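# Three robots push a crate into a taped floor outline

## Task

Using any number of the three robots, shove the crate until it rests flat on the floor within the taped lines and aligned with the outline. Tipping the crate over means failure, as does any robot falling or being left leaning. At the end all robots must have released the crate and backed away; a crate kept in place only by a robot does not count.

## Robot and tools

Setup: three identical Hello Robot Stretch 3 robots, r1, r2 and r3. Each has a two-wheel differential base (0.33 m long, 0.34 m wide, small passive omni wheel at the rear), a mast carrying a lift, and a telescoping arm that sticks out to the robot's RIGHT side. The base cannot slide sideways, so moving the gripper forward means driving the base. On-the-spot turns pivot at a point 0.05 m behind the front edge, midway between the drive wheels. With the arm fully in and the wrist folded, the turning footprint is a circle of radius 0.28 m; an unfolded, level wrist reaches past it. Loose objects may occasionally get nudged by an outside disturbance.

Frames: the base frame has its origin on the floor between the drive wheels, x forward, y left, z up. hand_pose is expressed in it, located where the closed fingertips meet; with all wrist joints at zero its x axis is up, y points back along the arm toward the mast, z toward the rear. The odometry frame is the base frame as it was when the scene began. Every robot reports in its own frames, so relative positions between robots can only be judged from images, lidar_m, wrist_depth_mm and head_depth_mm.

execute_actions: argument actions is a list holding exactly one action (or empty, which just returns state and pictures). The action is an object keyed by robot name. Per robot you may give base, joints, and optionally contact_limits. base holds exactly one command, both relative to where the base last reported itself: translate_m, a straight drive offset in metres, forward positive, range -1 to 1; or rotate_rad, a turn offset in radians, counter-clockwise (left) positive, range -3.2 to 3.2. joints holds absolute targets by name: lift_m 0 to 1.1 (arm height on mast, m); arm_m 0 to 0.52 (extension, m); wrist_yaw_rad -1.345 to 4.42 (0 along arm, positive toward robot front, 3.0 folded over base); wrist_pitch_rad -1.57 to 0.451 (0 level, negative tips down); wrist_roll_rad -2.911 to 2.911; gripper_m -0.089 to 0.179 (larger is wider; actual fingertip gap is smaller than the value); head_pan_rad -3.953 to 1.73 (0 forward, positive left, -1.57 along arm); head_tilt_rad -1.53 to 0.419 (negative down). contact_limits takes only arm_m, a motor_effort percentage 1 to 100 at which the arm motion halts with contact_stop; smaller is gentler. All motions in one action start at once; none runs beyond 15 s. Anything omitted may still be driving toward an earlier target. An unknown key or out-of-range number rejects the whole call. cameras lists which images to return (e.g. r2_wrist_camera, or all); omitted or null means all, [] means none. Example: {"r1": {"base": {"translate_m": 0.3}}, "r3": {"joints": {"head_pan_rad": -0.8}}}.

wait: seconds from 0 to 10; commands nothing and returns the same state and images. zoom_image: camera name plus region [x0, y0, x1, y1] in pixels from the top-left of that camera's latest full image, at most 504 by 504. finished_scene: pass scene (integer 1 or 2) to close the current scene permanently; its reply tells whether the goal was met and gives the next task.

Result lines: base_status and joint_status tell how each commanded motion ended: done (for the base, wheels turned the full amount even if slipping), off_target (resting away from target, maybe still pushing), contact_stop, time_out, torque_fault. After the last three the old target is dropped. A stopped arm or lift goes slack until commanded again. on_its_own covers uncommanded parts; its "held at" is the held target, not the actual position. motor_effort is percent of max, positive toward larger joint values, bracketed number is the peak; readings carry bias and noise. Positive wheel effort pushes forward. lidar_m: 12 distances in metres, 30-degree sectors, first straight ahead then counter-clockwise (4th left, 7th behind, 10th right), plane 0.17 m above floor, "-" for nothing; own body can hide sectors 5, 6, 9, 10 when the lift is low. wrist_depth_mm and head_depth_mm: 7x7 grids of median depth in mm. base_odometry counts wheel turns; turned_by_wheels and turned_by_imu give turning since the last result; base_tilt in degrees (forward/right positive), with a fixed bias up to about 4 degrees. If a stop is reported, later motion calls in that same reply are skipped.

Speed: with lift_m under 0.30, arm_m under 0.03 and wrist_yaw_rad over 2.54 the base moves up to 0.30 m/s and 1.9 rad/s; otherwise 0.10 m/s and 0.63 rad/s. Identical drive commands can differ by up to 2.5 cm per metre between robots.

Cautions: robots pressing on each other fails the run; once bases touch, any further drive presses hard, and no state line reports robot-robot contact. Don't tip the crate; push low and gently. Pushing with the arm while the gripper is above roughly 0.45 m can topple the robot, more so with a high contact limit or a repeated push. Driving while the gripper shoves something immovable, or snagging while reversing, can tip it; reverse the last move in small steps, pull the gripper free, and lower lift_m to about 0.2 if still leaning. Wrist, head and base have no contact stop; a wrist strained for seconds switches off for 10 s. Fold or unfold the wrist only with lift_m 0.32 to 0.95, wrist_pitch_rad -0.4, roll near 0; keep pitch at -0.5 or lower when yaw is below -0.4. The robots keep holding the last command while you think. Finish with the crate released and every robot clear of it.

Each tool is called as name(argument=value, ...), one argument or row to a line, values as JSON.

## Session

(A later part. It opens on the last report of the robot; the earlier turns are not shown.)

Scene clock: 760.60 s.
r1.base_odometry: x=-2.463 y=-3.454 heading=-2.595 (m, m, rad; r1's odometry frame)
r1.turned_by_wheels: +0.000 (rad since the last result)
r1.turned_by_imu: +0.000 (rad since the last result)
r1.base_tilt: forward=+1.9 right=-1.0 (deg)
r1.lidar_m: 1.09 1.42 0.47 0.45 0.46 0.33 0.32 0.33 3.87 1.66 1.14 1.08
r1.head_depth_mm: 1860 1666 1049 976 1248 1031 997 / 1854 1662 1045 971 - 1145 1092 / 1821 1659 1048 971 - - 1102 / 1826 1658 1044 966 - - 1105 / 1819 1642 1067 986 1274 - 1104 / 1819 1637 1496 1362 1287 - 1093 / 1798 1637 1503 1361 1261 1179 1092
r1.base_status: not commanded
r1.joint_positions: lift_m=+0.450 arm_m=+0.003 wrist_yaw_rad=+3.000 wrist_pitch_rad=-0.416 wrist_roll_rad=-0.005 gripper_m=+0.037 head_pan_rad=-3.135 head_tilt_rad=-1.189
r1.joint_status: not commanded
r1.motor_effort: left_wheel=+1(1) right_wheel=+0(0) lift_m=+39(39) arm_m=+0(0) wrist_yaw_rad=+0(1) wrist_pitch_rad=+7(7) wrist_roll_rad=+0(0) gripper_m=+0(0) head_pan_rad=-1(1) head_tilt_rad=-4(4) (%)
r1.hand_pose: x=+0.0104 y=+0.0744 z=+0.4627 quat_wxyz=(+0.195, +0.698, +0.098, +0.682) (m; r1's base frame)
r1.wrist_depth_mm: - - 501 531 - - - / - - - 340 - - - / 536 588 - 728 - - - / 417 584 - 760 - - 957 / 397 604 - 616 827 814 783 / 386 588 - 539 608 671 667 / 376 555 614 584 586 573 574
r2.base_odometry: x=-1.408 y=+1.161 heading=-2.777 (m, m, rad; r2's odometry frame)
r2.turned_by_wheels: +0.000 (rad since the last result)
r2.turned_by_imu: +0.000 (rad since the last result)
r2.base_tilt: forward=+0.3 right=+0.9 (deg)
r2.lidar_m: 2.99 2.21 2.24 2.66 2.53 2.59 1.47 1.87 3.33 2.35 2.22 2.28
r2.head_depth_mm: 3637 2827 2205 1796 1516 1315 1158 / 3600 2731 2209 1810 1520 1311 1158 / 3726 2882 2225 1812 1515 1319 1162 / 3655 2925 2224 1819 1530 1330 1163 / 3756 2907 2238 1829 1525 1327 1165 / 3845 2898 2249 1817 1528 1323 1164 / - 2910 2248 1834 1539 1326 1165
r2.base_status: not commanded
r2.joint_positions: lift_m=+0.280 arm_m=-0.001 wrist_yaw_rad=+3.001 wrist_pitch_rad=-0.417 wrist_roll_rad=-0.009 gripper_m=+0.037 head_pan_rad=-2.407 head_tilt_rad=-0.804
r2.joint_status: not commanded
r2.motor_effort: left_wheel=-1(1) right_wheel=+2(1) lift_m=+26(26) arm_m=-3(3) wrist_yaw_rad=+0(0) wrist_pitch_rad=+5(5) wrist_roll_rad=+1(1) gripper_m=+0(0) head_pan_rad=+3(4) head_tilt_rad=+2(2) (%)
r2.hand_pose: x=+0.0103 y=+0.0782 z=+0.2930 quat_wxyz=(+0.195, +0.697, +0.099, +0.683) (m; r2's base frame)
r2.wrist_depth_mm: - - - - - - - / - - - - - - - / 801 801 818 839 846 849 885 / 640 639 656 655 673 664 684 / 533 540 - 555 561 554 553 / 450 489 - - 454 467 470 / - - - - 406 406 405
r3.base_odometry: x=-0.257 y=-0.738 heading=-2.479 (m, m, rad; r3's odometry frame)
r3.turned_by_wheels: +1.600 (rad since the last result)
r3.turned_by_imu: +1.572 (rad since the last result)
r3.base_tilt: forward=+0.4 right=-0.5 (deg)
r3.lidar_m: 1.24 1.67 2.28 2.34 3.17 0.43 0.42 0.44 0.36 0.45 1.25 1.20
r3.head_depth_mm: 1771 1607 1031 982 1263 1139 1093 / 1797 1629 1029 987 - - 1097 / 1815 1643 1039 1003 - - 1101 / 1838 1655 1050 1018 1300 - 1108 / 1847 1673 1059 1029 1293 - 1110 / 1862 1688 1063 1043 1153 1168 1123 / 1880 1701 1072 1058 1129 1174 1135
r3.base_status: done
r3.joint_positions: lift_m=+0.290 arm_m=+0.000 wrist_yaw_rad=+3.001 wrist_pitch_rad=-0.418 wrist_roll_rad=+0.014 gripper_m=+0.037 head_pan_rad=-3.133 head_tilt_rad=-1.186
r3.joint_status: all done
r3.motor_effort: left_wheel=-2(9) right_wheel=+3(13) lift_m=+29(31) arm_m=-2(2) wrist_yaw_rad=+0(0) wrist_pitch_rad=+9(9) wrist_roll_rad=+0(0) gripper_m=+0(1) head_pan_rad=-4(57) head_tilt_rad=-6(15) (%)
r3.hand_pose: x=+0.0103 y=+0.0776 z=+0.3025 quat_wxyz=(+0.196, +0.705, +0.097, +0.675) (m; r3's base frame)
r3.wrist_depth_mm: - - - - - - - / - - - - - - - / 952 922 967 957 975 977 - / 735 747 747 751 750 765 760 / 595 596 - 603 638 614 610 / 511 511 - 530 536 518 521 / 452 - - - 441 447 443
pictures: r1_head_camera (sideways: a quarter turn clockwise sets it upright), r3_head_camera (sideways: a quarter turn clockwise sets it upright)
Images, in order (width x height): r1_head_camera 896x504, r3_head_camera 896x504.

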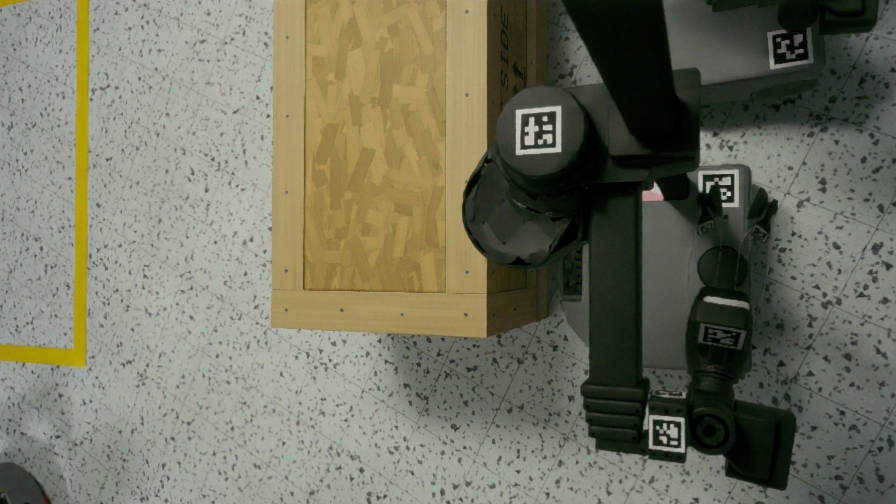

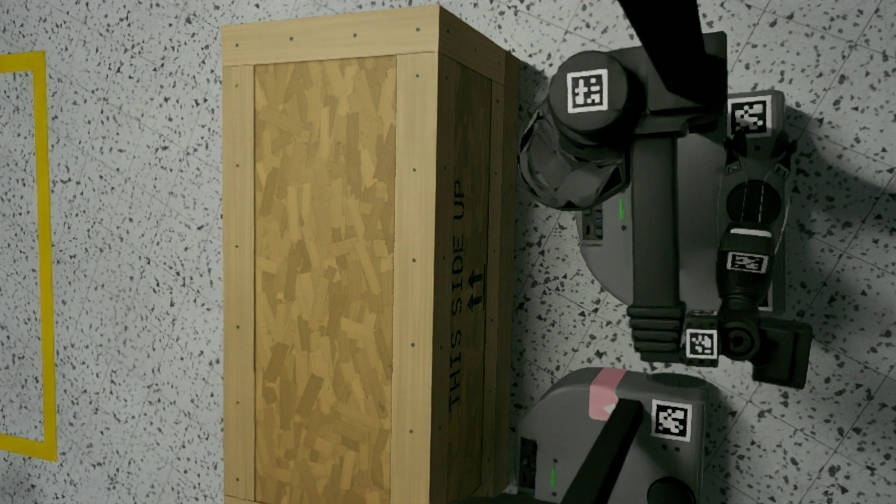

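execute_actions(
  actions=[],
)

Scene clock: 775.40 s.
r1.base_odometry: x=-2.463 y=-3.454 heading=-2.595 (m, m, rad; r1's odometry frame)
r1.turned_by_wheels: +0.000 (rad since the last result)
r1.turned_by_imu: +0.000 (rad since the last result)
r1.base_tilt: forward=+1.9 right=-1.0 (deg)
r1.lidar_m: 1.10 1.42 0.47 0.45 0.46 0.33 0.32 0.33 3.87 1.66 1.14 1.07
r1.head_depth_mm: 1848 1661 1049 977 1245 1030 1001 / 1833 1669 1040 971 - 1150 1094 / 1832 1647 1042 967 - - 1105 / 1829 1657 1043 963 - - 1103 / 1835 1656 1068 987 1292 - 1099 / 1830 1643 1499 1380 1279 - 1100 / 1763 1636 1498 1369 1265 1182 1094
r1.base_status: not commanded
r1.joint_positions: lift_m=+0.450 arm_m=+0.003 wrist_yaw_rad=+3.000 wrist_pitch_rad=-0.416 wrist_roll_rad=-0.005 gripper_m=+0.037 head_pan_rad=-3.135 head_tilt_rad=-1.189
r1.joint_status: not commanded
r1.motor_effort: left_wheel=+2(1) right_wheel=+0(0) lift_m=+39(39) arm_m=+0(0) wrist_yaw_rad=-1(1) wrist_pitch_rad=+6(7) wrist_roll_rad=+0(0) gripper_m=+0(0) head_pan_rad=-2(1) head_tilt_rad=-4(4) (%)
r1.hand_pose: x=+0.0104 y=+0.0744 z=+0.4627 quat_wxyz=(+0.195, +0.698, +0.098, +0.682) (m; r1's base frame)
r1.wrist_depth_mm: - - 501 534 - - - / - - - 342 - - - / 525 580 - 696 - - - / 420 581 - 751 - - 947 / 398 611 - 613 836 796 765 / 389 584 - 549 587 665 658 / 378 558 625 602 607 582 575
r2.base_odometry: x=-1.408 y=+1.161 heading=-2.777 (m, m, rad; r2's odometry frame)
r2.turned_by_wheels: +0.000 (rad since the last result)
r2.turned_by_imu: +0.000 (rad since the last result)
r2.base_tilt: forward=+0.2 right=+0.9 (deg)
r2.lidar_m: 2.99 2.21 2.25 2.67 2.54 2.59 1.47 1.87 3.33 2.35 2.22 2.29
r2.head_depth_mm: 3651 2876 2218 1786 1513 1312 1151 / 3622 2784 2203 1812 1524 1315 1159 / 3694 2892 2222 1794 1531 1326 1162 / 3719 2897 2235 1819 1520 1314 1167 / 3778 2941 2245 1805 1536 1323 1166 / 3902 2927 2256 1826 1542 1324 1164 / - 2946 2264 1821 1539 1324 1169
r2.base_status: not commanded
r2.joint_positions: lift_m=+0.280 arm_m=-0.001 wrist_yaw_rad=+3.001 wrist_pitch_rad=-0.417 wrist_roll_rad=-0.009 gripper_m=+0.037 head_pan_rad=-2.407 head_tilt_rad=-0.804
r2.joint_status: not commanded
r2.motor_effort: left_wheel=-1(1) right_wheel=+2(1) lift_m=+26(26) arm_m=-3(3) wrist_yaw_rad=+1(0) wrist_pitch_rad=+5(5) wrist_roll_rad=+1(1) gripper_m=+0(0) head_pan_rad=+4(4) head_tilt_rad=+2(2) (%)
r2.hand_pose: x=+0.0103 y=+0.0782 z=+0.2930 quat_wxyz=(+0.195, +0.697, +0.099, +0.683) (m; r2's base frame)
r2.wrist_depth_mm: - - - - - - - / - - - - - - - / 827 799 824 838 834 845 879 / 642 648 657 660 659 673 677 / 529 539 - 560 555 555 547 / 459 487 - - 458 462 470 / - - - - 404 406 405
r3.base_odometry: x=-0.257 y=-0.738 heading=-2.479 (m, m, rad; r3's odometry frame)
r3.turned_by_wheels: +0.000 (rad since the last result)
r3.turned_by_imu: +0.000 (rad since the last result)
r3.base_tilt: forward=+0.4 right=-0.6 (deg)
r3.lidar_m: 1.23 1.68 2.28 2.35 3.17 0.43 0.42 0.44 0.36 0.45 1.25 1.19
r3.head_depth_mm: 1775 1611 1031 978 1262 1142 1094 / 1785 1618 1027 988 - - 1097 / 1810 1639 1039 1002 - - 1098 / 1820 1653 1046 1014 1300 - 1108 / 1848 1677 1055 1029 1288 - 1111 / 1873 1687 1066 1043 1156 1170 1122 / 1880 1701 1074 1065 1127 1178 1132
r3.base_status: done
r3.joint_positions: lift_m=+0.290 arm_m=+0.000 wrist_yaw_rad=+3.001 wrist_pitch_rad=-0.418 wrist_roll_rad=+0.014 gripper_m=+0.037 head_pan_rad=-3.133 head_tilt_rad=-1.186
r3.joint_status: all done
r3.motor_effort: left_wheel=-2(9) right_wheel=+3(13) lift_m=+29(31) arm_m=-2(2) wrist_yaw_rad=+0(0) wrist_pitch_rad=+9(9) wrist_roll_rad=+0(0) gripper_m=+0(1) head_pan_rad=-4(57) head_tilt_rad=-6(15) (%)
r3.hand_pose: x=+0.0103 y=+0.0776 z=+0.3025 quat_wxyz=(+0.196, +0.705, +0.097, +0.675) (m; r3's base frame)
r3.wrist_depth_mm: - - - - - - - / - - - - - - - / 957 921 945 956 963 989 - / 738 745 748 756 755 747 759 / 602 599 - 606 627 611 614 / 507 505 - 532 532 517 513 / 453 - - - 445 445 446
pictures: r1_head_camera (sideways: a quarter turn clockwise sets it upright), r1_nav_camera (sideways: a quarter turn counterclockwise sets it upright), r1_wrist_camera, r2_head_camera (sideways: a quarter turn clockwise sets it upright), r2_nav_camera (sideways: a quarter turn counterclockwise sets it upright), r2_wrist_camera, r3_head_camera (sideways: a quarter turn clockwise sets it upright), r3_nav_camera (sideways: a quarter turn counterclockwise sets it upright), r3_wrist_camera
Images, in order (width x height): r1_head_camera 896x504, r1_nav_camera 672x504, r1_wrist_camera 644x364, r2_head_camera 896x504, r2_nav_camera 672x504, r2_wrist_camera 644x364, r3_head_camera 896x504, r3_nav_camera 672x504, r3_wrist_camera 644x364.

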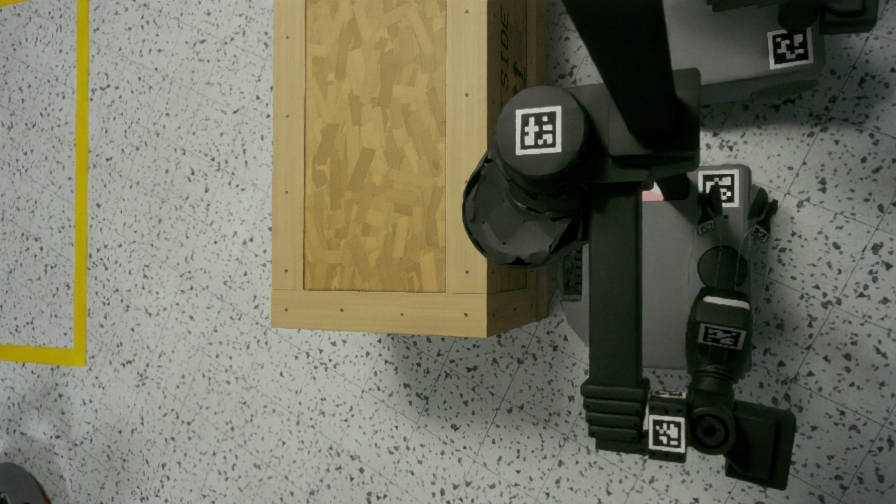

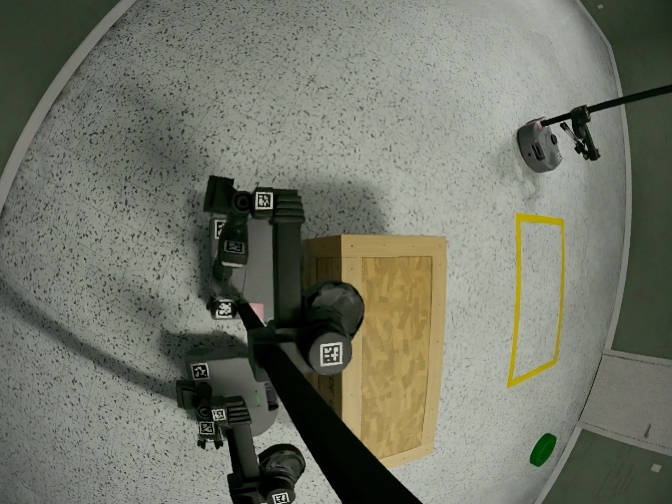

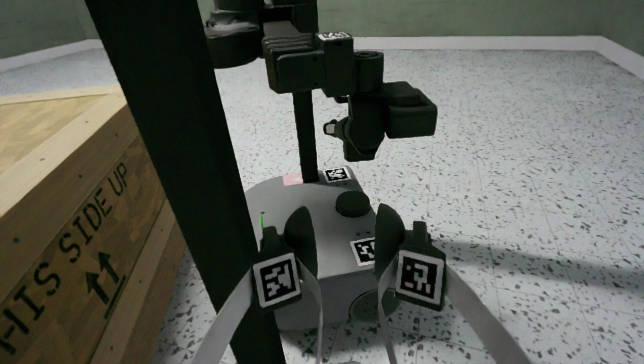

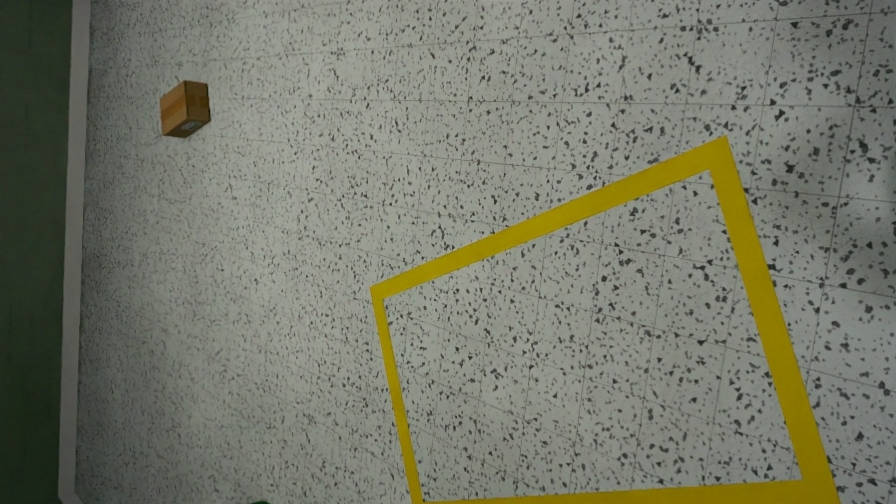

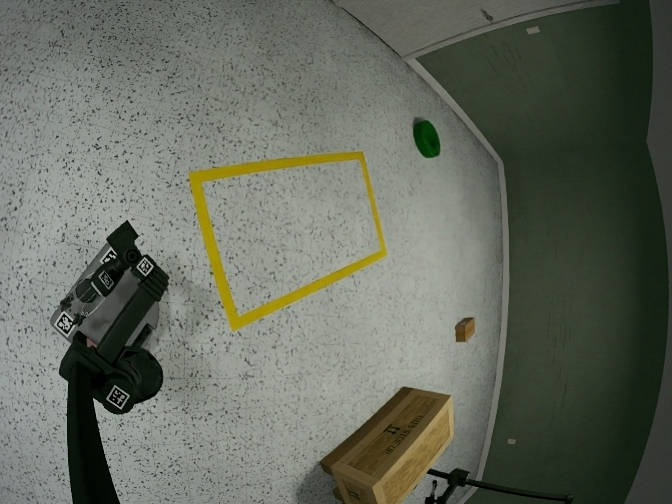

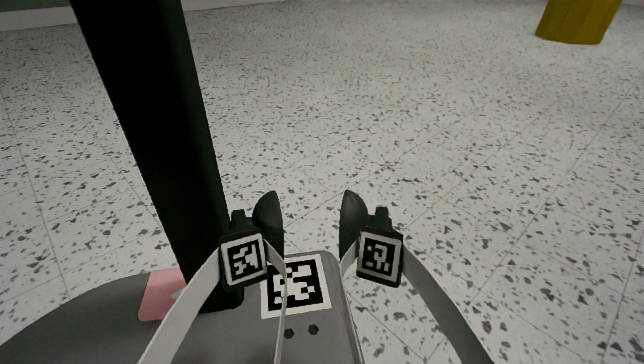

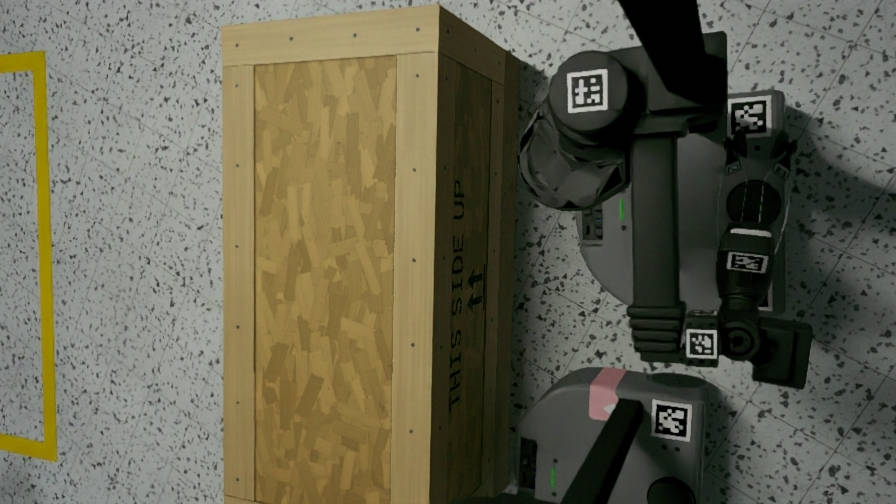

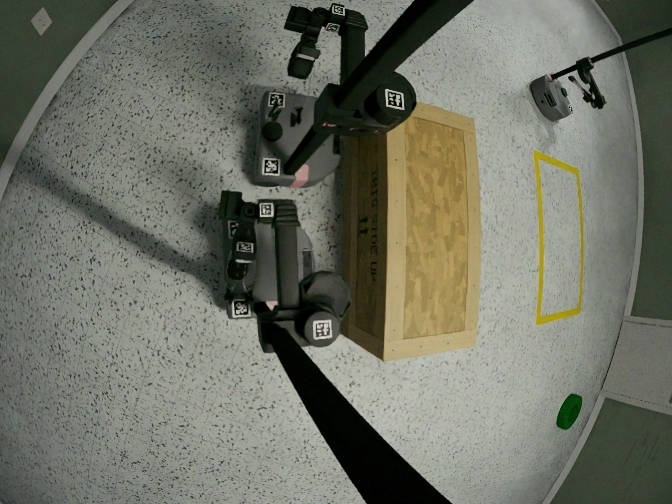

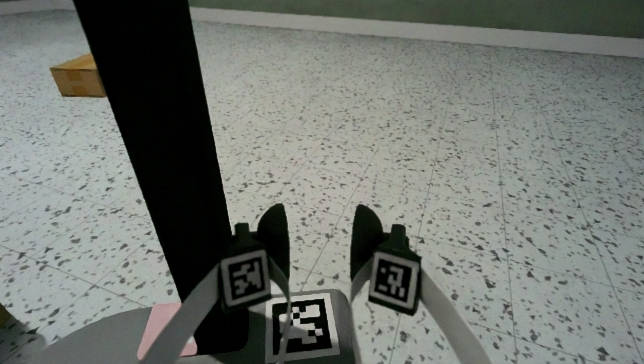

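execute_actions(
  actions=[
    {"r1":{"base":{"translate_m":-0.03}},"r3":{"base":{"translate_m":-0.13},"joints":{"lift_m":0.45}}},
  ],
  cameras=["r3_head_camera"],
)

execute_actions(
  actions=[
    {"r1":{"base":{"translate_m":-0.75}},"r3":{"base":{"translate_m":-0.75}}},
  ],
  cameras=["r1_head_camera","r3_head_camera","r2_nav_camera"],
)

Scene clock: 784.13 s.
r1.base_odometry: x=-2.437 y=-3.439 heading=-2.595 (m, m, rad; r1's odometry frame)
r1.turned_by_wheels: +0.000 (rad since the last result)
r1.turned_by_imu: +0.000 (rad since the last result)
r1.base_tilt: forward=+1.9 right=-1.0 (deg)
r1.lidar_m: 1.12 1.46 2.75 0.43 0.42 0.30 0.29 0.30 3.85 1.70 1.17 1.10
r1.head_depth_mm: 1847 1663 1052 966 1118 1042 1118 / 1839 1655 1046 962 - 1150 1105 / 1825 1646 1039 969 - - 1105 / 1822 1664 1037 964 - - 1095 / 1841 1655 1448 980 1271 - 1101 / 1821 1633 1481 1371 1288 - 1093 / 1790 1634 1475 1362 1251 1182 1094
r1.base_status: done
r1.joint_positions: lift_m=+0.450 arm_m=+0.003 wrist_yaw_rad=+3.000 wrist_pitch_rad=-0.416 wrist_roll_rad=-0.005 gripper_m=+0.037 head_pan_rad=-3.135 head_tilt_rad=-1.189
r1.joint_status: not commanded
r1.motor_effort: left_wheel=+1(7) right_wheel=+0(6) lift_m=+39(39) arm_m=+0(0) wrist_yaw_rad=+0(0) wrist_pitch_rad=+7(7) wrist_roll_rad=+0(0) gripper_m=+0(0) head_pan_rad=-1(1) head_tilt_rad=-5(5) (%)
r1.hand_pose: x=+0.0104 y=+0.0744 z=+0.4627 quat_wxyz=(+0.195, +0.698, +0.098, +0.682) (m; r1's base frame)
r1.wrist_depth_mm: - - 563 - - - - / - - - - - - - / 524 542 - - - - - / 400 525 736 - - 984 949 / 365 547 - 778 847 799 776 / 360 529 - 569 676 696 681 / 348 508 602 597 589 588 580
r2.base_odometry: x=-1.408 y=+1.161 heading=-2.777 (m, m, rad; r2's odometry frame)
r2.turned_by_wheels: +0.000 (rad since the last result)
r2.turned_by_imu: -0.001 (rad since the last result)
r2.base_tilt: forward=+0.2 right=+0.9 (deg)
r2.lidar_m: 2.99 2.21 2.24 2.67 2.54 2.58 1.47 1.87 3.32 2.34 2.22 2.28
r2.head_depth_mm: 3663 2922 2230 1806 1516 1308 1154 / 3645 2755 2220 1808 1520 1317 1158 / 3653 2874 2254 1815 1530 1323 1161 / 3749 2901 2243 1820 1525 1316 1163 / 3756 2906 2249 1817 1528 1319 1164 / 3860 2916 2263 1828 1537 1335 1162 / - 2915 2256 1821 1551 1329 1172
r2.base_status: not commanded
r2.joint_positions: lift_m=+0.280 arm_m=-0.001 wrist_yaw_rad=+3.001 wrist_pitch_rad=-0.417 wrist_roll_rad=-0.009 gripper_m=+0.037 head_pan_rad=-2.407 head_tilt_rad=-0.804
r2.joint_status: not commanded
r2.motor_effort: left_wheel=-2(0) right_wheel=+2(2) lift_m=+26(26) arm_m=-3(3) wrist_yaw_rad=+0(0) wrist_pitch_rad=+5(5) wrist_roll_rad=+1(1) gripper_m=+1(1) head_pan_rad=+3(3) head_tilt_rad=+1(1) (%)
r2.hand_pose: x=+0.0103 y=+0.0782 z=+0.2930 quat_wxyz=(+0.195, +0.697, +0.099, +0.683) (m; r2's base frame)
r2.wrist_depth_mm: - - - - - - - / - - - - - - - / 818 796 836 847 830 838 887 / 650 658 657 647 660 658 678 / 531 531 - 556 561 550 555 / 462 482 - - 452 464 466 / - - - - 402 407 407
r3.base_odometry: x=-0.155 y=-0.658 heading=-2.479 (m, m, rad; r3's odometry frame)
r3.turned_by_wheels: +0.000 (rad since the last result)
r3.turned_by_imu: -0.001 (rad since the last result)
r3.base_tilt: forward=+0.4 right=-0.5 (deg)
r3.lidar_m: 1.35 1.83 2.34 2.41 0.39 0.30 0.29 0.31 0.32 0.32 1.37 1.31
r3.head_depth_mm: 1774 1613 1019 944 - 1138 1092 / 1794 1625 1031 954 - - 1090 / 1813 1636 1035 963 - - 1100 / 1830 1654 1045 963 1117 - 1104 / 1859 1672 1057 969 1147 - 1114 / 1861 1675 1067 973 1119 1043 1108 / 1868 1700 1075 984 1123 1042 1133
r3.base_status: done
r3.joint_positions: lift_m=+0.450 arm_m=+0.000 wrist_yaw_rad=+3.001 wrist_pitch_rad=-0.418 wrist_roll_rad=+0.014 gripper_m=+0.037 head_pan_rad=-3.133 head_tilt_rad=-1.186
r3.joint_status: all done
r3.motor_effort: left_wheel=-1(10) right_wheel=+3(8) lift_m=+29(30) arm_m=-2(2) wrist_yaw_rad=-1(0) wrist_pitch_rad=+9(9) wrist_roll_rad=+0(0) gripper_m=+1(1) head_pan_rad=-4(4) head_tilt_rad=-6(7) (%)
r3.hand_pose: x=+0.0103 y=+0.0776 z=+0.4625 quat_wxyz=(+0.196, +0.705, +0.097, +0.675) (m; r3's base frame)
r3.wrist_depth_mm: - - - - - - - / - - - - - - - / - - - - - - - / - - - - - - - / 378 825 - 823 878 830 842 / 375 703 - 700 724 709 713 / 373 519 608 611 601 625 618
pictures: r3_head_camera (sideways: a quarter turn clockwise sets it upright)
Images, in order (width x height): r3_head_camera 896x504.

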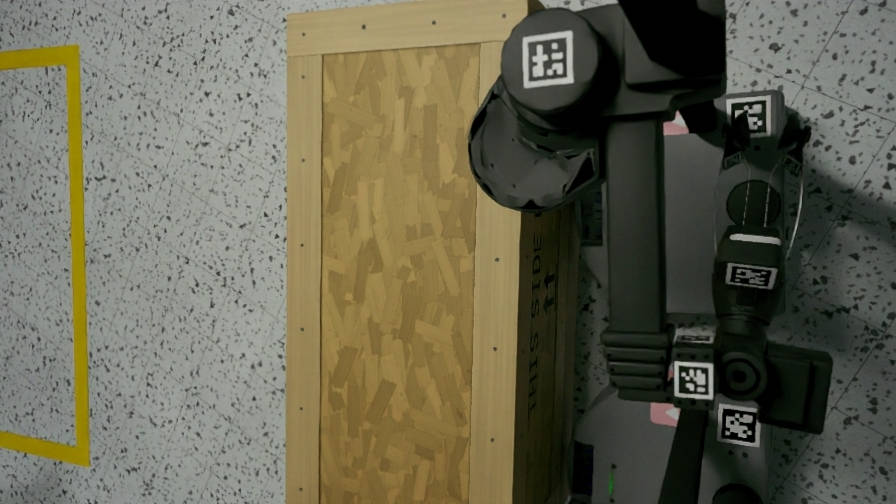

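Scene clock: 792.60 s.
r1.base_odometry: x=-1.797 y=-3.049 heading=-2.594 (m, m, rad; r1's odometry frame)
r1.turned_by_wheels: +0.001 (rad since the last result)
r1.turned_by_imu: +0.047 (rad since the last result)
r1.base_tilt: forward=+1.9 right=-1.0 (deg)
r1.lidar_m: 1.80 2.41 3.07 0.42 0.38 0.28 0.28 0.29 3.40 2.58 1.83 1.75
r1.head_depth_mm: 1854 1664 1047 964 992 1029 1107 / 1853 1650 1048 962 - 1106 1105 / 1845 1652 1040 968 - - 1099 / 1824 1647 1039 968 - - 1095 / 1822 1634 1464 975 1262 - 1100 / 1820 1638 1500 1374 1291 - 1097 / 1820 1592 1488 1365 1263 1178 1092
r1.base_status: translate_m off_target (by the wheels' count: -0.7497 of -0.7500)
r1.joint_positions: lift_m=+0.450 arm_m=+0.003 wrist_yaw_rad=+3.001 wrist_pitch_rad=-0.416 wrist_roll_rad=-0.005 gripper_m=+0.037 head_pan_rad=-3.135 head_tilt_rad=-1.189
r1.joint_status: not commanded
r1.on_its_own: left_wheel is at rest, and its effort (-38) is outside its rest range (-18 to +18); right_wheel is at rest, and its effort (-62) is outside its rest range (-18 to +18)
r1.motor_effort: left_wheel=-38(100) right_wheel=-62(77) lift_m=+38(38) arm_m=-1(0) wrist_yaw_rad=+0(1) wrist_pitch_rad=+7(7) wrist_roll_rad=+0(0) gripper_m=+0(0) head_pan_rad=-1(1) head_tilt_rad=-5(5) (%)
r1.hand_pose: x=+0.0103 y=+0.0745 z=+0.4628 quat_wxyz=(+0.195, +0.698, +0.098, +0.682) (m; r1's base frame)
r1.wrist_depth_mm: - - - 508 - - - / - - - - - - - / 532 511 - - - - - / 383 462 - 949 - 993 970 / 332 481 - 646 872 808 793 / 328 471 - 520 670 667 667 / 324 459 627 576 600 582 572
r2.base_odometry: x=-1.408 y=+1.161 heading=-2.777 (m, m, rad; r2's odometry frame)
r2.turned_by_wheels: +0.000 (rad since the last result)
r2.turned_by_imu: -0.001 (rad since the last result)
r2.base_tilt: forward=+0.2 right=+0.9 (deg)
r2.lidar_m: 2.99 2.22 2.24 2.67 2.53 2.59 0.93 0.88 3.34 2.34 2.23 2.28
r2.head_depth_mm: 3633 2906 1555 1261 1344 1317 1154 / 3620 2812 1552 1434 1475 1312 1155 / 3715 2906 1726 1750 1534 1325 1164 / 3756 2907 2269 1812 1524 1325 1158 / 3803 2962 2210 1806 1541 1320 1166 / 3826 2917 2233 1821 1536 1330 1170 / - 2926 2247 1823 1550 1324 1166
r2.base_status: not commanded
r2.joint_positions: lift_m=+0.280 arm_m=-0.001 wrist_yaw_rad=+3.001 wrist_pitch_rad=-0.417 wrist_roll_rad=-0.009 gripper_m=+0.037 head_pan_rad=-2.407 head_tilt_rad=-0.804
r2.joint_status: not commanded
r2.motor_effort: left_wheel=+0(1) right_wheel=+1(2) lift_m=+26(26) arm_m=-3(3) wrist_yaw_rad=+0(0) wrist_pitch_rad=+5(5) wrist_roll_rad=+1(1) gripper_m=+0(1) head_pan_rad=+4(3) head_tilt_rad=+2(1) (%)
r2.hand_pose: x=+0.0103 y=+0.0782 z=+0.2930 quat_wxyz=(+0.195, +0.697, +0.099, +0.683) (m; r2's base frame)
r2.wrist_depth_mm: - - - - - - - / - - - - - - - / 818 795 851 821 846 855 881 / 651 650 649 661 676 672 673 / 540 545 - 555 571 547 549 / 456 487 - - 451 467 466 / - - - - 404 406 408
r3.base_odometry: x=+0.436 y=-0.197 heading=-2.480 (m, m, rad; r3's odometry frame)
r3.turned_by_wheels: -0.001 (rad since the last result)
r3.turned_by_imu: -0.015 (rad since the last result)
r3.base_tilt: forward=+0.4 right=-0.6 (deg)
r3.lidar_m: 2.00 2.70 2.69 2.77 0.37 0.28 0.28 0.29 0.31 0.31 2.03 1.95
r3.head_depth_mm: 1770 1611 1029 940 - 1142 1095 / 1794 1617 1026 956 - - 1094 / 1803 1638 1034 962 - - 1094 / 1810 1645 1043 961 1021 - 1107 / 1845 1662 1054 969 1101 - 1111 / 1850 1674 1061 977 1110 1044 1109 / 1873 1699 1068 986 1113 1031 1131
r3.base_status: translate_m off_target (by the wheels' count: -0.7496 of -0.7500)
r3.joint_positions: lift_m=+0.450 arm_m=+0.000 wrist_yaw_rad=+3.001 wrist_pitch_rad=-0.418 wrist_roll_rad=+0.014 gripper_m=+0.037 head_pan_rad=-3.134 head_tilt_rad=-1.188
r3.joint_status: not commanded
r3.on_its_own: left_wheel is at rest, and its effort (-72) is outside its rest range (-18 to +18); right_wheel is at rest, and its effort (-37) is outside its rest range (-18 to +18)
r3.motor_effort: left_wheel=-72(90) right_wheel=-37(75) lift_m=+27(29) arm_m=-2(2) wrist_yaw_rad=-1(1) wrist_pitch_rad=+9(9) wrist_roll_rad=+0(0) gripper_m=+0(1) head_pan_rad=-4(5) head_tilt_rad=-6(7) (%)
r3.hand_pose: x=+0.0102 y=+0.0776 z=+0.4626 quat_wxyz=(+0.196, +0.705, +0.097, +0.675) (m; r3's base frame)
r3.wrist_depth_mm: - - - - - - - / - - - - - - - / - - - - - - - / - - - - - - - / 363 817 - 824 855 838 849 / 362 693 - 706 720 706 709 / 359 496 594 609 613 616 611
pictures: r1_head_camera (sideways: a quarter turn clockwise sets it upright), r2_nav_camera (sideways: a quarter turn counterclockwise sets it upright), r3_head_camera (sideways: a quarter turn clockwise sets it upright)
Images, in order (width x height): r1_head_camera 896x504, r2_nav_camera 672x504, r3_head_camera 896x504.

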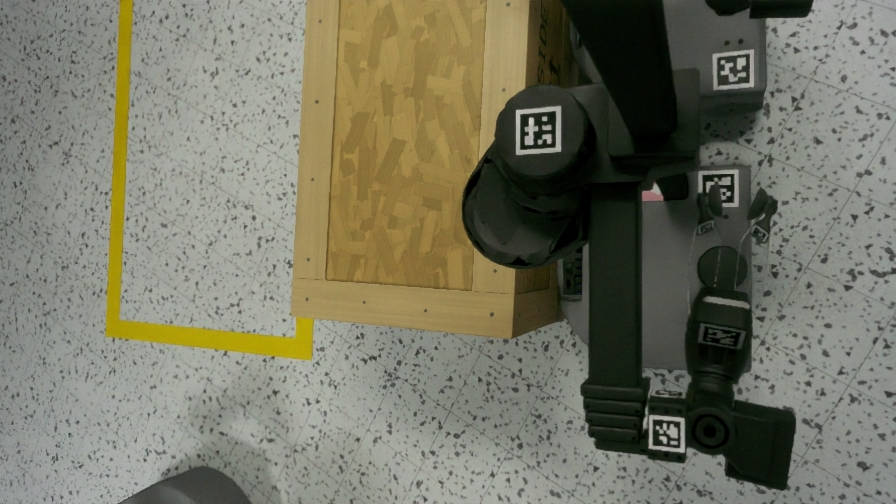

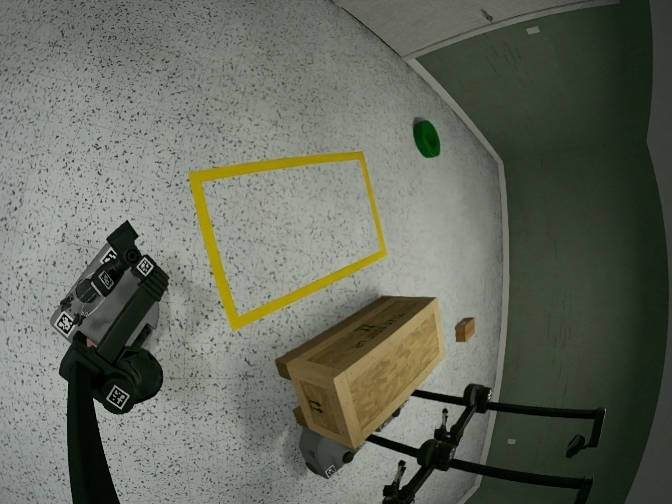

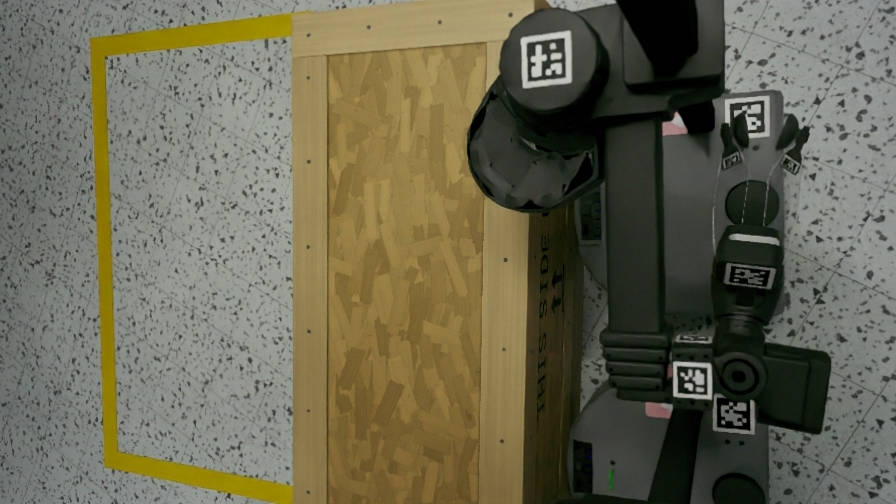

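execute_actions(
  actions=[
    {"r1":{"base":{"rotate_rad":-0.05}},"r3":{"base":{"translate_m":0.0}}},
  ],
  cameras=["r1_head_camera"],
)

execute_actions(
  actions=[
    {"r1":{"base":{"translate_m":-0.6}},"r3":{"base":{"translate_m":-0.6}}},
  ],
  cameras=["r1_head_camera","r3_head_camera","r2_nav_camera","r2_head_camera"],
)

Scene clock: 813.43 s.
r1.base_odometry: x=-1.797 y=-3.049 heading=-2.643 (m, m, rad; r1's odometry frame)
r1.turned_by_wheels: -0.049 (rad since the last result)
r1.turned_by_imu: -0.049 (rad since the last result)
r1.base_tilt: forward=+1.9 right=-1.0 (deg)
r1.lidar_m: 1.78 2.31 3.07 0.42 0.39 0.29 0.28 0.29 3.40 2.72 1.86 1.75
r1.head_depth_mm: 1839 1674 1052 964 1055 1036 1111 / 1848 1660 1046 962 - 1150 1107 / 1823 1649 1040 965 - - 1105 / 1822 1654 1037 960 - - 1103 / 1819 1651 1053 963 1193 - 1104 / 1811 1627 1497 1377 1288 - 1101 / 1797 1639 1487 1370 1259 1181 1095
r1.base_status: done
r1.joint_positions: lift_m=+0.450 arm_m=+0.003 wrist_yaw_rad=+3.001 wrist_pitch_rad=-0.416 wrist_roll_rad=-0.005 gripper_m=+0.037 head_pan_rad=-3.135 head_tilt_rad=-1.189
r1.joint_status: not commanded
r1.on_its_own: right_wheel is at rest, and its effort (-33) is outside its rest range (-18 to +18)
r1.motor_effort: left_wheel=-6(21) right_wheel=-33(60) lift_m=+38(38) arm_m=+0(0) wrist_yaw_rad=+0(1) wrist_pitch_rad=+7(6) wrist_roll_rad=+0(0) gripper_m=+0(0) head_pan_rad=-1(1) head_tilt_rad=-4(4) (%)
r1.hand_pose: x=+0.0103 y=+0.0745 z=+0.4628 quat_wxyz=(+0.195, +0.698, +0.098, +0.682) (m; r1's base frame)
r1.wrist_depth_mm: - - 543 - - - - / - - - - - - - / 534 528 - - - - - / 397 503 745 - - - 907 / 343 515 - 784 834 818 797 / 337 491 - 539 675 678 658 / 332 479 583 575 594 584 560
r2.base_odometry: x=-1.408 y=+1.161 heading=-2.777 (m, m, rad; r2's odometry frame)
r2.turned_by_wheels: +0.000 (rad since the last result)
r2.turned_by_imu: -0.001 (rad since the last result)
r2.base_tilt: forward=+0.1 right=+0.9 (deg)
r2.lidar_m: 2.99 2.21 2.25 2.66 2.53 2.58 0.93 0.88 3.33 2.35 2.22 2.28
r2.head_depth_mm: 3692 2854 1563 1261 1332 1299 1150 / 3687 2748 1561 1435 1477 1319 1162 / 3636 2880 1727 1775 1530 1312 1161 / 3741 2916 2211 1819 1527 1316 1159 / 3804 2933 2247 1821 1533 1323 1160 / 3842 2881 2240 1820 1531 1323 1160 / - 2903 2239 1820 1534 1319 1172
r2.base_status: not commanded
r2.joint_positions: lift_m=+0.280 arm_m=-0.001 wrist_yaw_rad=+3.001 wrist_pitch_rad=-0.417 wrist_roll_rad=-0.009 gripper_m=+0.037 head_pan_rad=-2.407 head_tilt_rad=-0.804
r2.joint_status: not commanded
r2.motor_effort: left_wheel=-1(0) right_wheel=+2(1) lift_m=+26(26) arm_m=-3(3) wrist_yaw_rad=+0(0) wrist_pitch_rad=+5(5) wrist_roll_rad=+1(1) gripper_m=+0(0) head_pan_rad=+3(4) head_tilt_rad=+2(2) (%)
r2.hand_pose: x=+0.0103 y=+0.0782 z=+0.2930 quat_wxyz=(+0.195, +0.697, +0.099, +0.683) (m; r2's base frame)
r2.wrist_depth_mm: - - - - - - - / - - - - - - - / 807 811 819 848 829 865 860 / 647 653 648 665 663 658 682 / 541 535 - 551 559 547 563 / 453 487 - - 451 466 471 / - - - - 405 403 406
r3.base_odometry: x=+0.436 y=-0.197 heading=-2.480 (m, m, rad; r3's odometry frame)
r3.turned_by_wheels: +0.000 (rad since the last result)
r3.turned_by_imu: -0.001 (rad since the last result)
r3.base_tilt: forward=+0.4 right=-0.6 (deg)
r3.lidar_m: 2.01 2.69 2.68 2.76 0.37 0.28 0.28 0.29 0.30 0.30 2.04 1.95
r3.head_depth_mm: 1774 1609 1029 938 - 1138 1094 / 1791 1621 1027 956 - - 1092 / 1813 1638 1033 962 - - 1101 / 1819 1663 1042 960 1021 - 1105 / 1843 1660 1052 970 1096 - 1116 / 1860 1679 1061 977 1110 1043 1111 / 1888 1697 1069 983 1109 1038 1136
r3.base_status: translate_m off_target (by the wheels' count: +0.0002 of +0.0000)
r3.joint_positions: lift_m=+0.450 arm_m=+0.000 wrist_yaw_rad=+3.001 wrist_pitch_rad=-0.418 wrist_roll_rad=+0.014 gripper_m=+0.037 head_pan_rad=-3.134 head_tilt_rad=-1.188
r3.joint_status: not commanded
r3.on_its_own: left_wheel is at rest, and its effort (-28) is outside its rest range (-18 to +18)
r3.motor_effort: left_wheel=-28(55) right_wheel=-18(36) lift_m=+28(28) arm_m=-2(2) wrist_yaw_rad=-1(1) wrist_pitch_rad=+9(9) wrist_roll_rad=+0(0) gripper_m=+0(0) head_pan_rad=-5(3) head_tilt_rad=-5(5) (%)
r3.hand_pose: x=+0.0102 y=+0.0776 z=+0.4626 quat_wxyz=(+0.196, +0.705, +0.097, +0.675) (m; r3's base frame)
r3.wrist_depth_mm: - - - - - - - / - - - - - - - / - - - - - - - / - - - - - - - / 363 820 - 828 859 845 857 / 362 682 - 699 732 704 716 / 361 499 602 609 614 616 621
pictures: r1_head_camera (sideways: a quarter turn clockwise sets it upright)
Images, in order (width x height): r1_head_camera 896x504.

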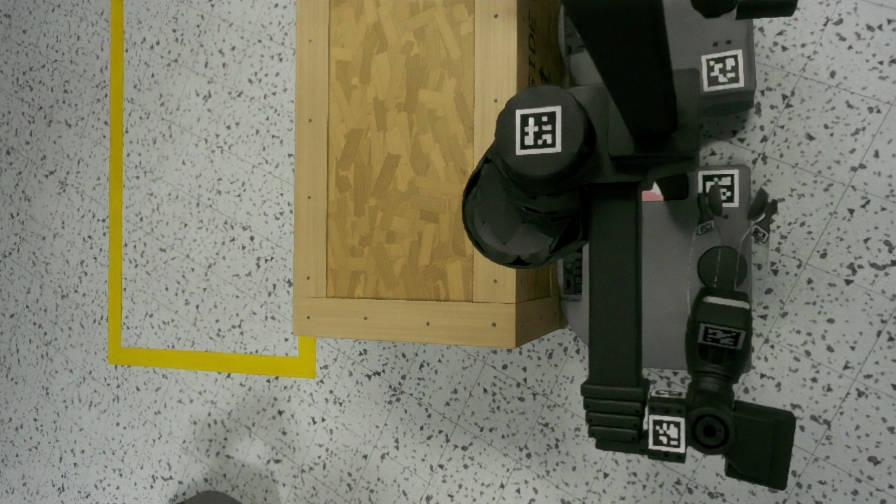

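Scene clock: 820.37 s.
r1.base_odometry: x=-1.271 y=-2.762 heading=-2.643 (m, m, rad; r1's odometry frame)
r1.turned_by_wheels: +0.001 (rad since the last result)
r1.turned_by_imu: +0.047 (rad since the last result)
r1.base_tilt: forward=+1.8 right=-0.9 (deg)
r1.lidar_m: 2.34 3.12 3.33 0.40 0.38 0.28 0.28 0.29 0.97 3.34 2.38 2.27
r1.head_depth_mm: 1870 1670 1049 964 1013 1021 1094 / 1854 1667 1045 962 - 1057 1107 / 1820 1661 1044 975 - - 1100 / 1843 1660 1038 966 - - 1103 / 1836 1654 1448 961 1190 - 1095 / 1824 1643 1490 1373 1286 - 1096 / 1823 1626 1495 1368 1250 1182 1098
r1.base_status: translate_m off_target (by the wheels' count: -0.5997 of -0.6000)
r1.joint_positions: lift_m=+0.450 arm_m=+0.003 wrist_yaw_rad=+3.001 wrist_pitch_rad=-0.416 wrist_roll_rad=-0.005 gripper_m=+0.037 head_pan_rad=-3.135 head_tilt_rad=-1.189
r1.joint_status: not commanded
r1.on_its_own: left_wheel is at rest, and its effort (-34) is outside its rest range (-18 to +18); right_wheel is at rest, and its effort (-60) is outside its rest range (-18 to +18)
r1.motor_effort: left_wheel=-34(78) right_wheel=-60(69) lift_m=+38(38) arm_m=+0(0) wrist_yaw_rad=-2(1) wrist_pitch_rad=+6(6) wrist_roll_rad=+0(0) gripper_m=+0(0) head_pan_rad=-1(1) head_tilt_rad=-4(5) (%)
r1.hand_pose: x=+0.0103 y=+0.0745 z=+0.4628 quat_wxyz=(+0.195, +0.698, +0.098, +0.682) (m; r1's base frame)
r1.wrist_depth_mm: - - - - - - - / - - - - - - - / 533 527 - - - - - / 385 474 - - - - 950 / 333 488 - 687 839 801 783 / 328 471 - 524 671 685 665 / 324 470 592 577 602 588 575
r2.base_odometry: x=-1.408 y=+1.161 heading=-2.777 (m, m, rad; r2's odometry frame)
r2.turned_by_wheels: +0.000 (rad since the last result)
r2.turned_by_imu: -0.001 (rad since the last result)
r2.base_tilt: forward=+0.2 right=+0.9 (deg)
r2.lidar_m: 3.00 2.21 2.25 2.67 2.53 2.59 3.42 0.66 0.64 2.34 2.22 2.28
r2.head_depth_mm: 3435 2549 1078 1752 1336 1318 1156 / 3629 2758 1053 1591 1325 1315 1162 / 3617 1360 2017 1562 1137 1294 1158 / 3750 2909 2089 1271 1120 1266 1159 / 3765 2915 1568 1268 1093 1254 1164 / 3791 2905 1585 1350 1470 1321 1169 / - 2941 2244 1842 1541 1330 1164
r2.base_status: not commanded
r2.joint_positions: lift_m=+0.280 arm_m=-0.001 wrist_yaw_rad=+3.001 wrist_pitch_rad=-0.417 wrist_roll_rad=-0.009 gripper_m=+0.037 head_pan_rad=-2.407 head_tilt_rad=-0.804
r2.joint_status: not commanded
r2.motor_effort: left_wheel=-1(1) right_wheel=+1(2) lift_m=+26(26) arm_m=-3(2) wrist_yaw_rad=-1(0) wrist_pitch_rad=+5(5) wrist_roll_rad=+1(1) gripper_m=+0(0) head_pan_rad=+4(4) head_tilt_rad=+1(1) (%)
r2.hand_pose: x=+0.0103 y=+0.0782 z=+0.2930 quat_wxyz=(+0.195, +0.697, +0.099, +0.683) (m; r2's base frame)
r2.wrist_depth_mm: - - - - - - - / - - - - - - - / 835 786 831 833 841 878 862 / 649 654 660 655 667 673 684 / 532 541 - 553 564 545 557 / 456 494 - - 449 464 474 / - - - - 406 407 407
r3.base_odometry: x=+0.910 y=+0.171 heading=-2.481 (m, m, rad; r3's odometry frame)
r3.turned_by_wheels: -0.001 (rad since the last result)
r3.turned_by_imu: -0.001 (rad since the last result)
r3.base_tilt: forward=+0.5 right=-0.6 (deg)
r3.lidar_m: 2.54 3.09 2.97 3.06 0.38 0.28 0.28 0.29 0.29 0.29 2.59 2.47
r3.head_depth_mm: 1781 1617 1030 939 - 1139 1092 / 1783 1622 1027 955 - - 1094 / 1805 1638 1037 964 - - 1098 / 1817 1651 1044 960 1019 - 1106 / 1841 1669 1050 965 1086 - 1110 / 1850 1673 1060 975 1101 1044 1115 / 1877 1702 1069 982 1104 1033 1132
r3.base_status: translate_m off_target (by the wheels' count: -0.5997 of -0.6000)
r3.joint_positions: lift_m=+0.450 arm_m=+0.000 wrist_yaw_rad=+3.001 wrist_pitch_rad=-0.418 wrist_roll_rad=+0.014 gripper_m=+0.037 head_pan_rad=-3.134 head_tilt_rad=-1.188
r3.joint_status: not commanded
r3.on_its_own: left_wheel is at rest, and its effort (-68) is outside its rest range (-18 to +18); right_wheel is at rest, and its effort (-35) is outside its rest range (-18 to +18)
r3.motor_effort: left_wheel=-68(81) right_wheel=-35(67) lift_m=+28(28) arm_m=-2(2) wrist_yaw_rad=-1(0) wrist_pitch_rad=+9(9) wrist_roll_rad=+0(0) gripper_m=+0(0) head_pan_rad=-4(5) head_tilt_rad=-5(6) (%)
r3.hand_pose: x=+0.0102 y=+0.0776 z=+0.4626 quat_wxyz=(+0.196, +0.705, +0.097, +0.675) (m; r3's base frame)
r3.wrist_depth_mm: - - - - - - - / - - - - - - - / - - - - - - - / - - - - - - - / 372 834 - 831 865 845 843 / 364 693 - 712 727 712 710 / 366 503 600 609 605 613 619
pictures: r1_head_camera (sideways: a quarter turn clockwise sets it upright), r2_head_camera (sideways: a quarter turn clockwise sets it upright), r2_nav_camera (sideways: a quarter turn counterclockwise sets it upright), r3_head_camera (sideways: a quarter turn clockwise sets it upright)
Images, in order (width x height): r1_head_camera 896x504, r2_head_camera 896x504, r2_nav_camera 672x504, r3_head_camera 896x504.

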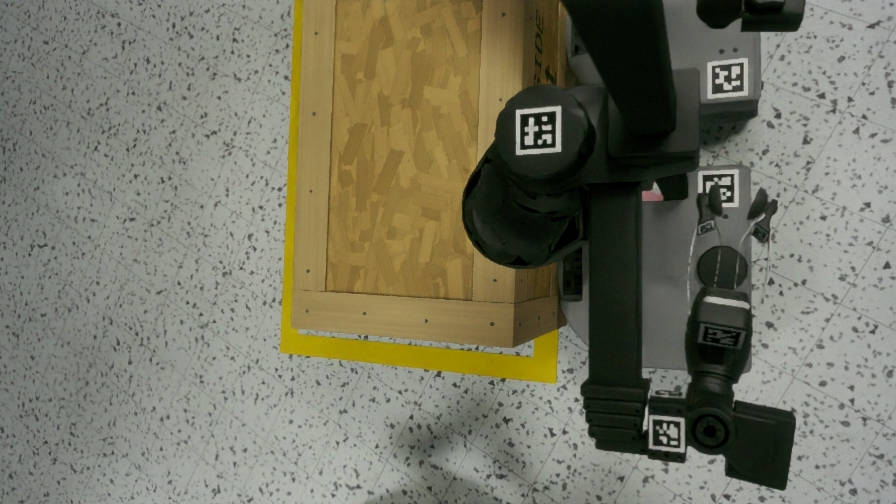

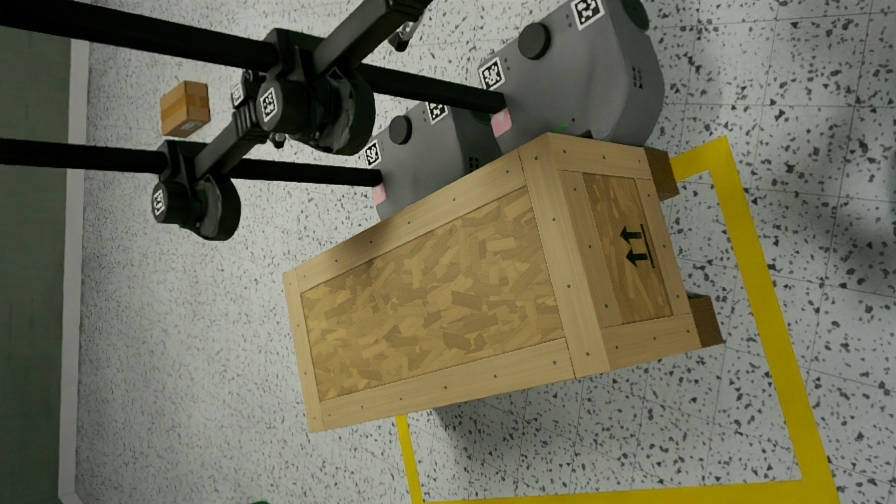

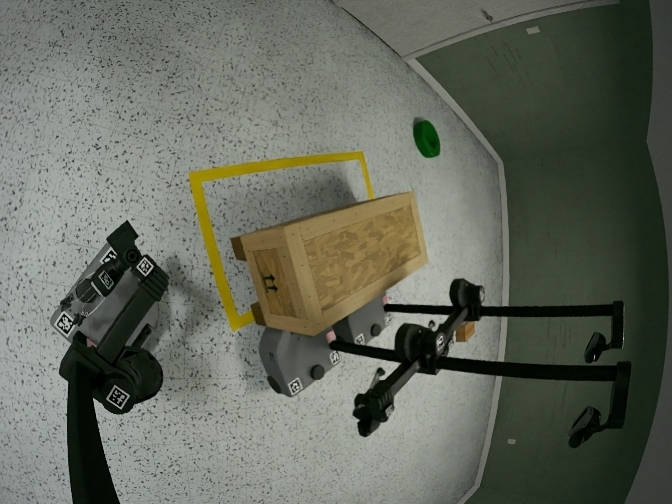

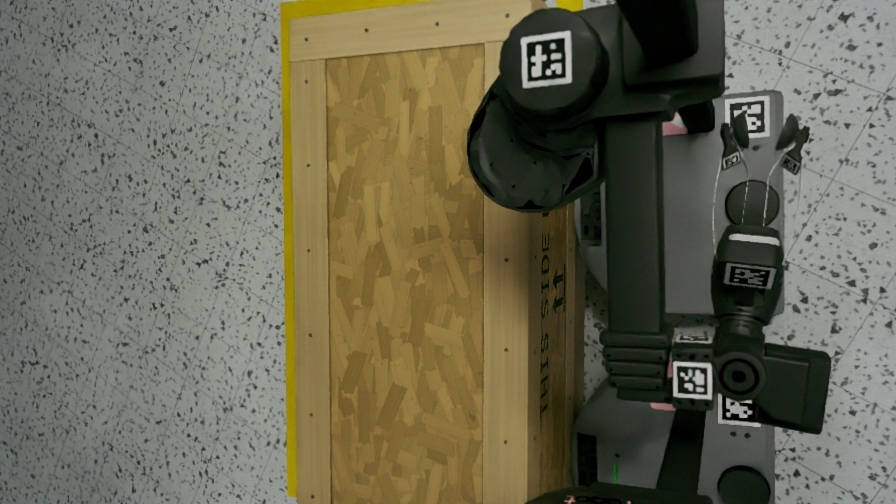

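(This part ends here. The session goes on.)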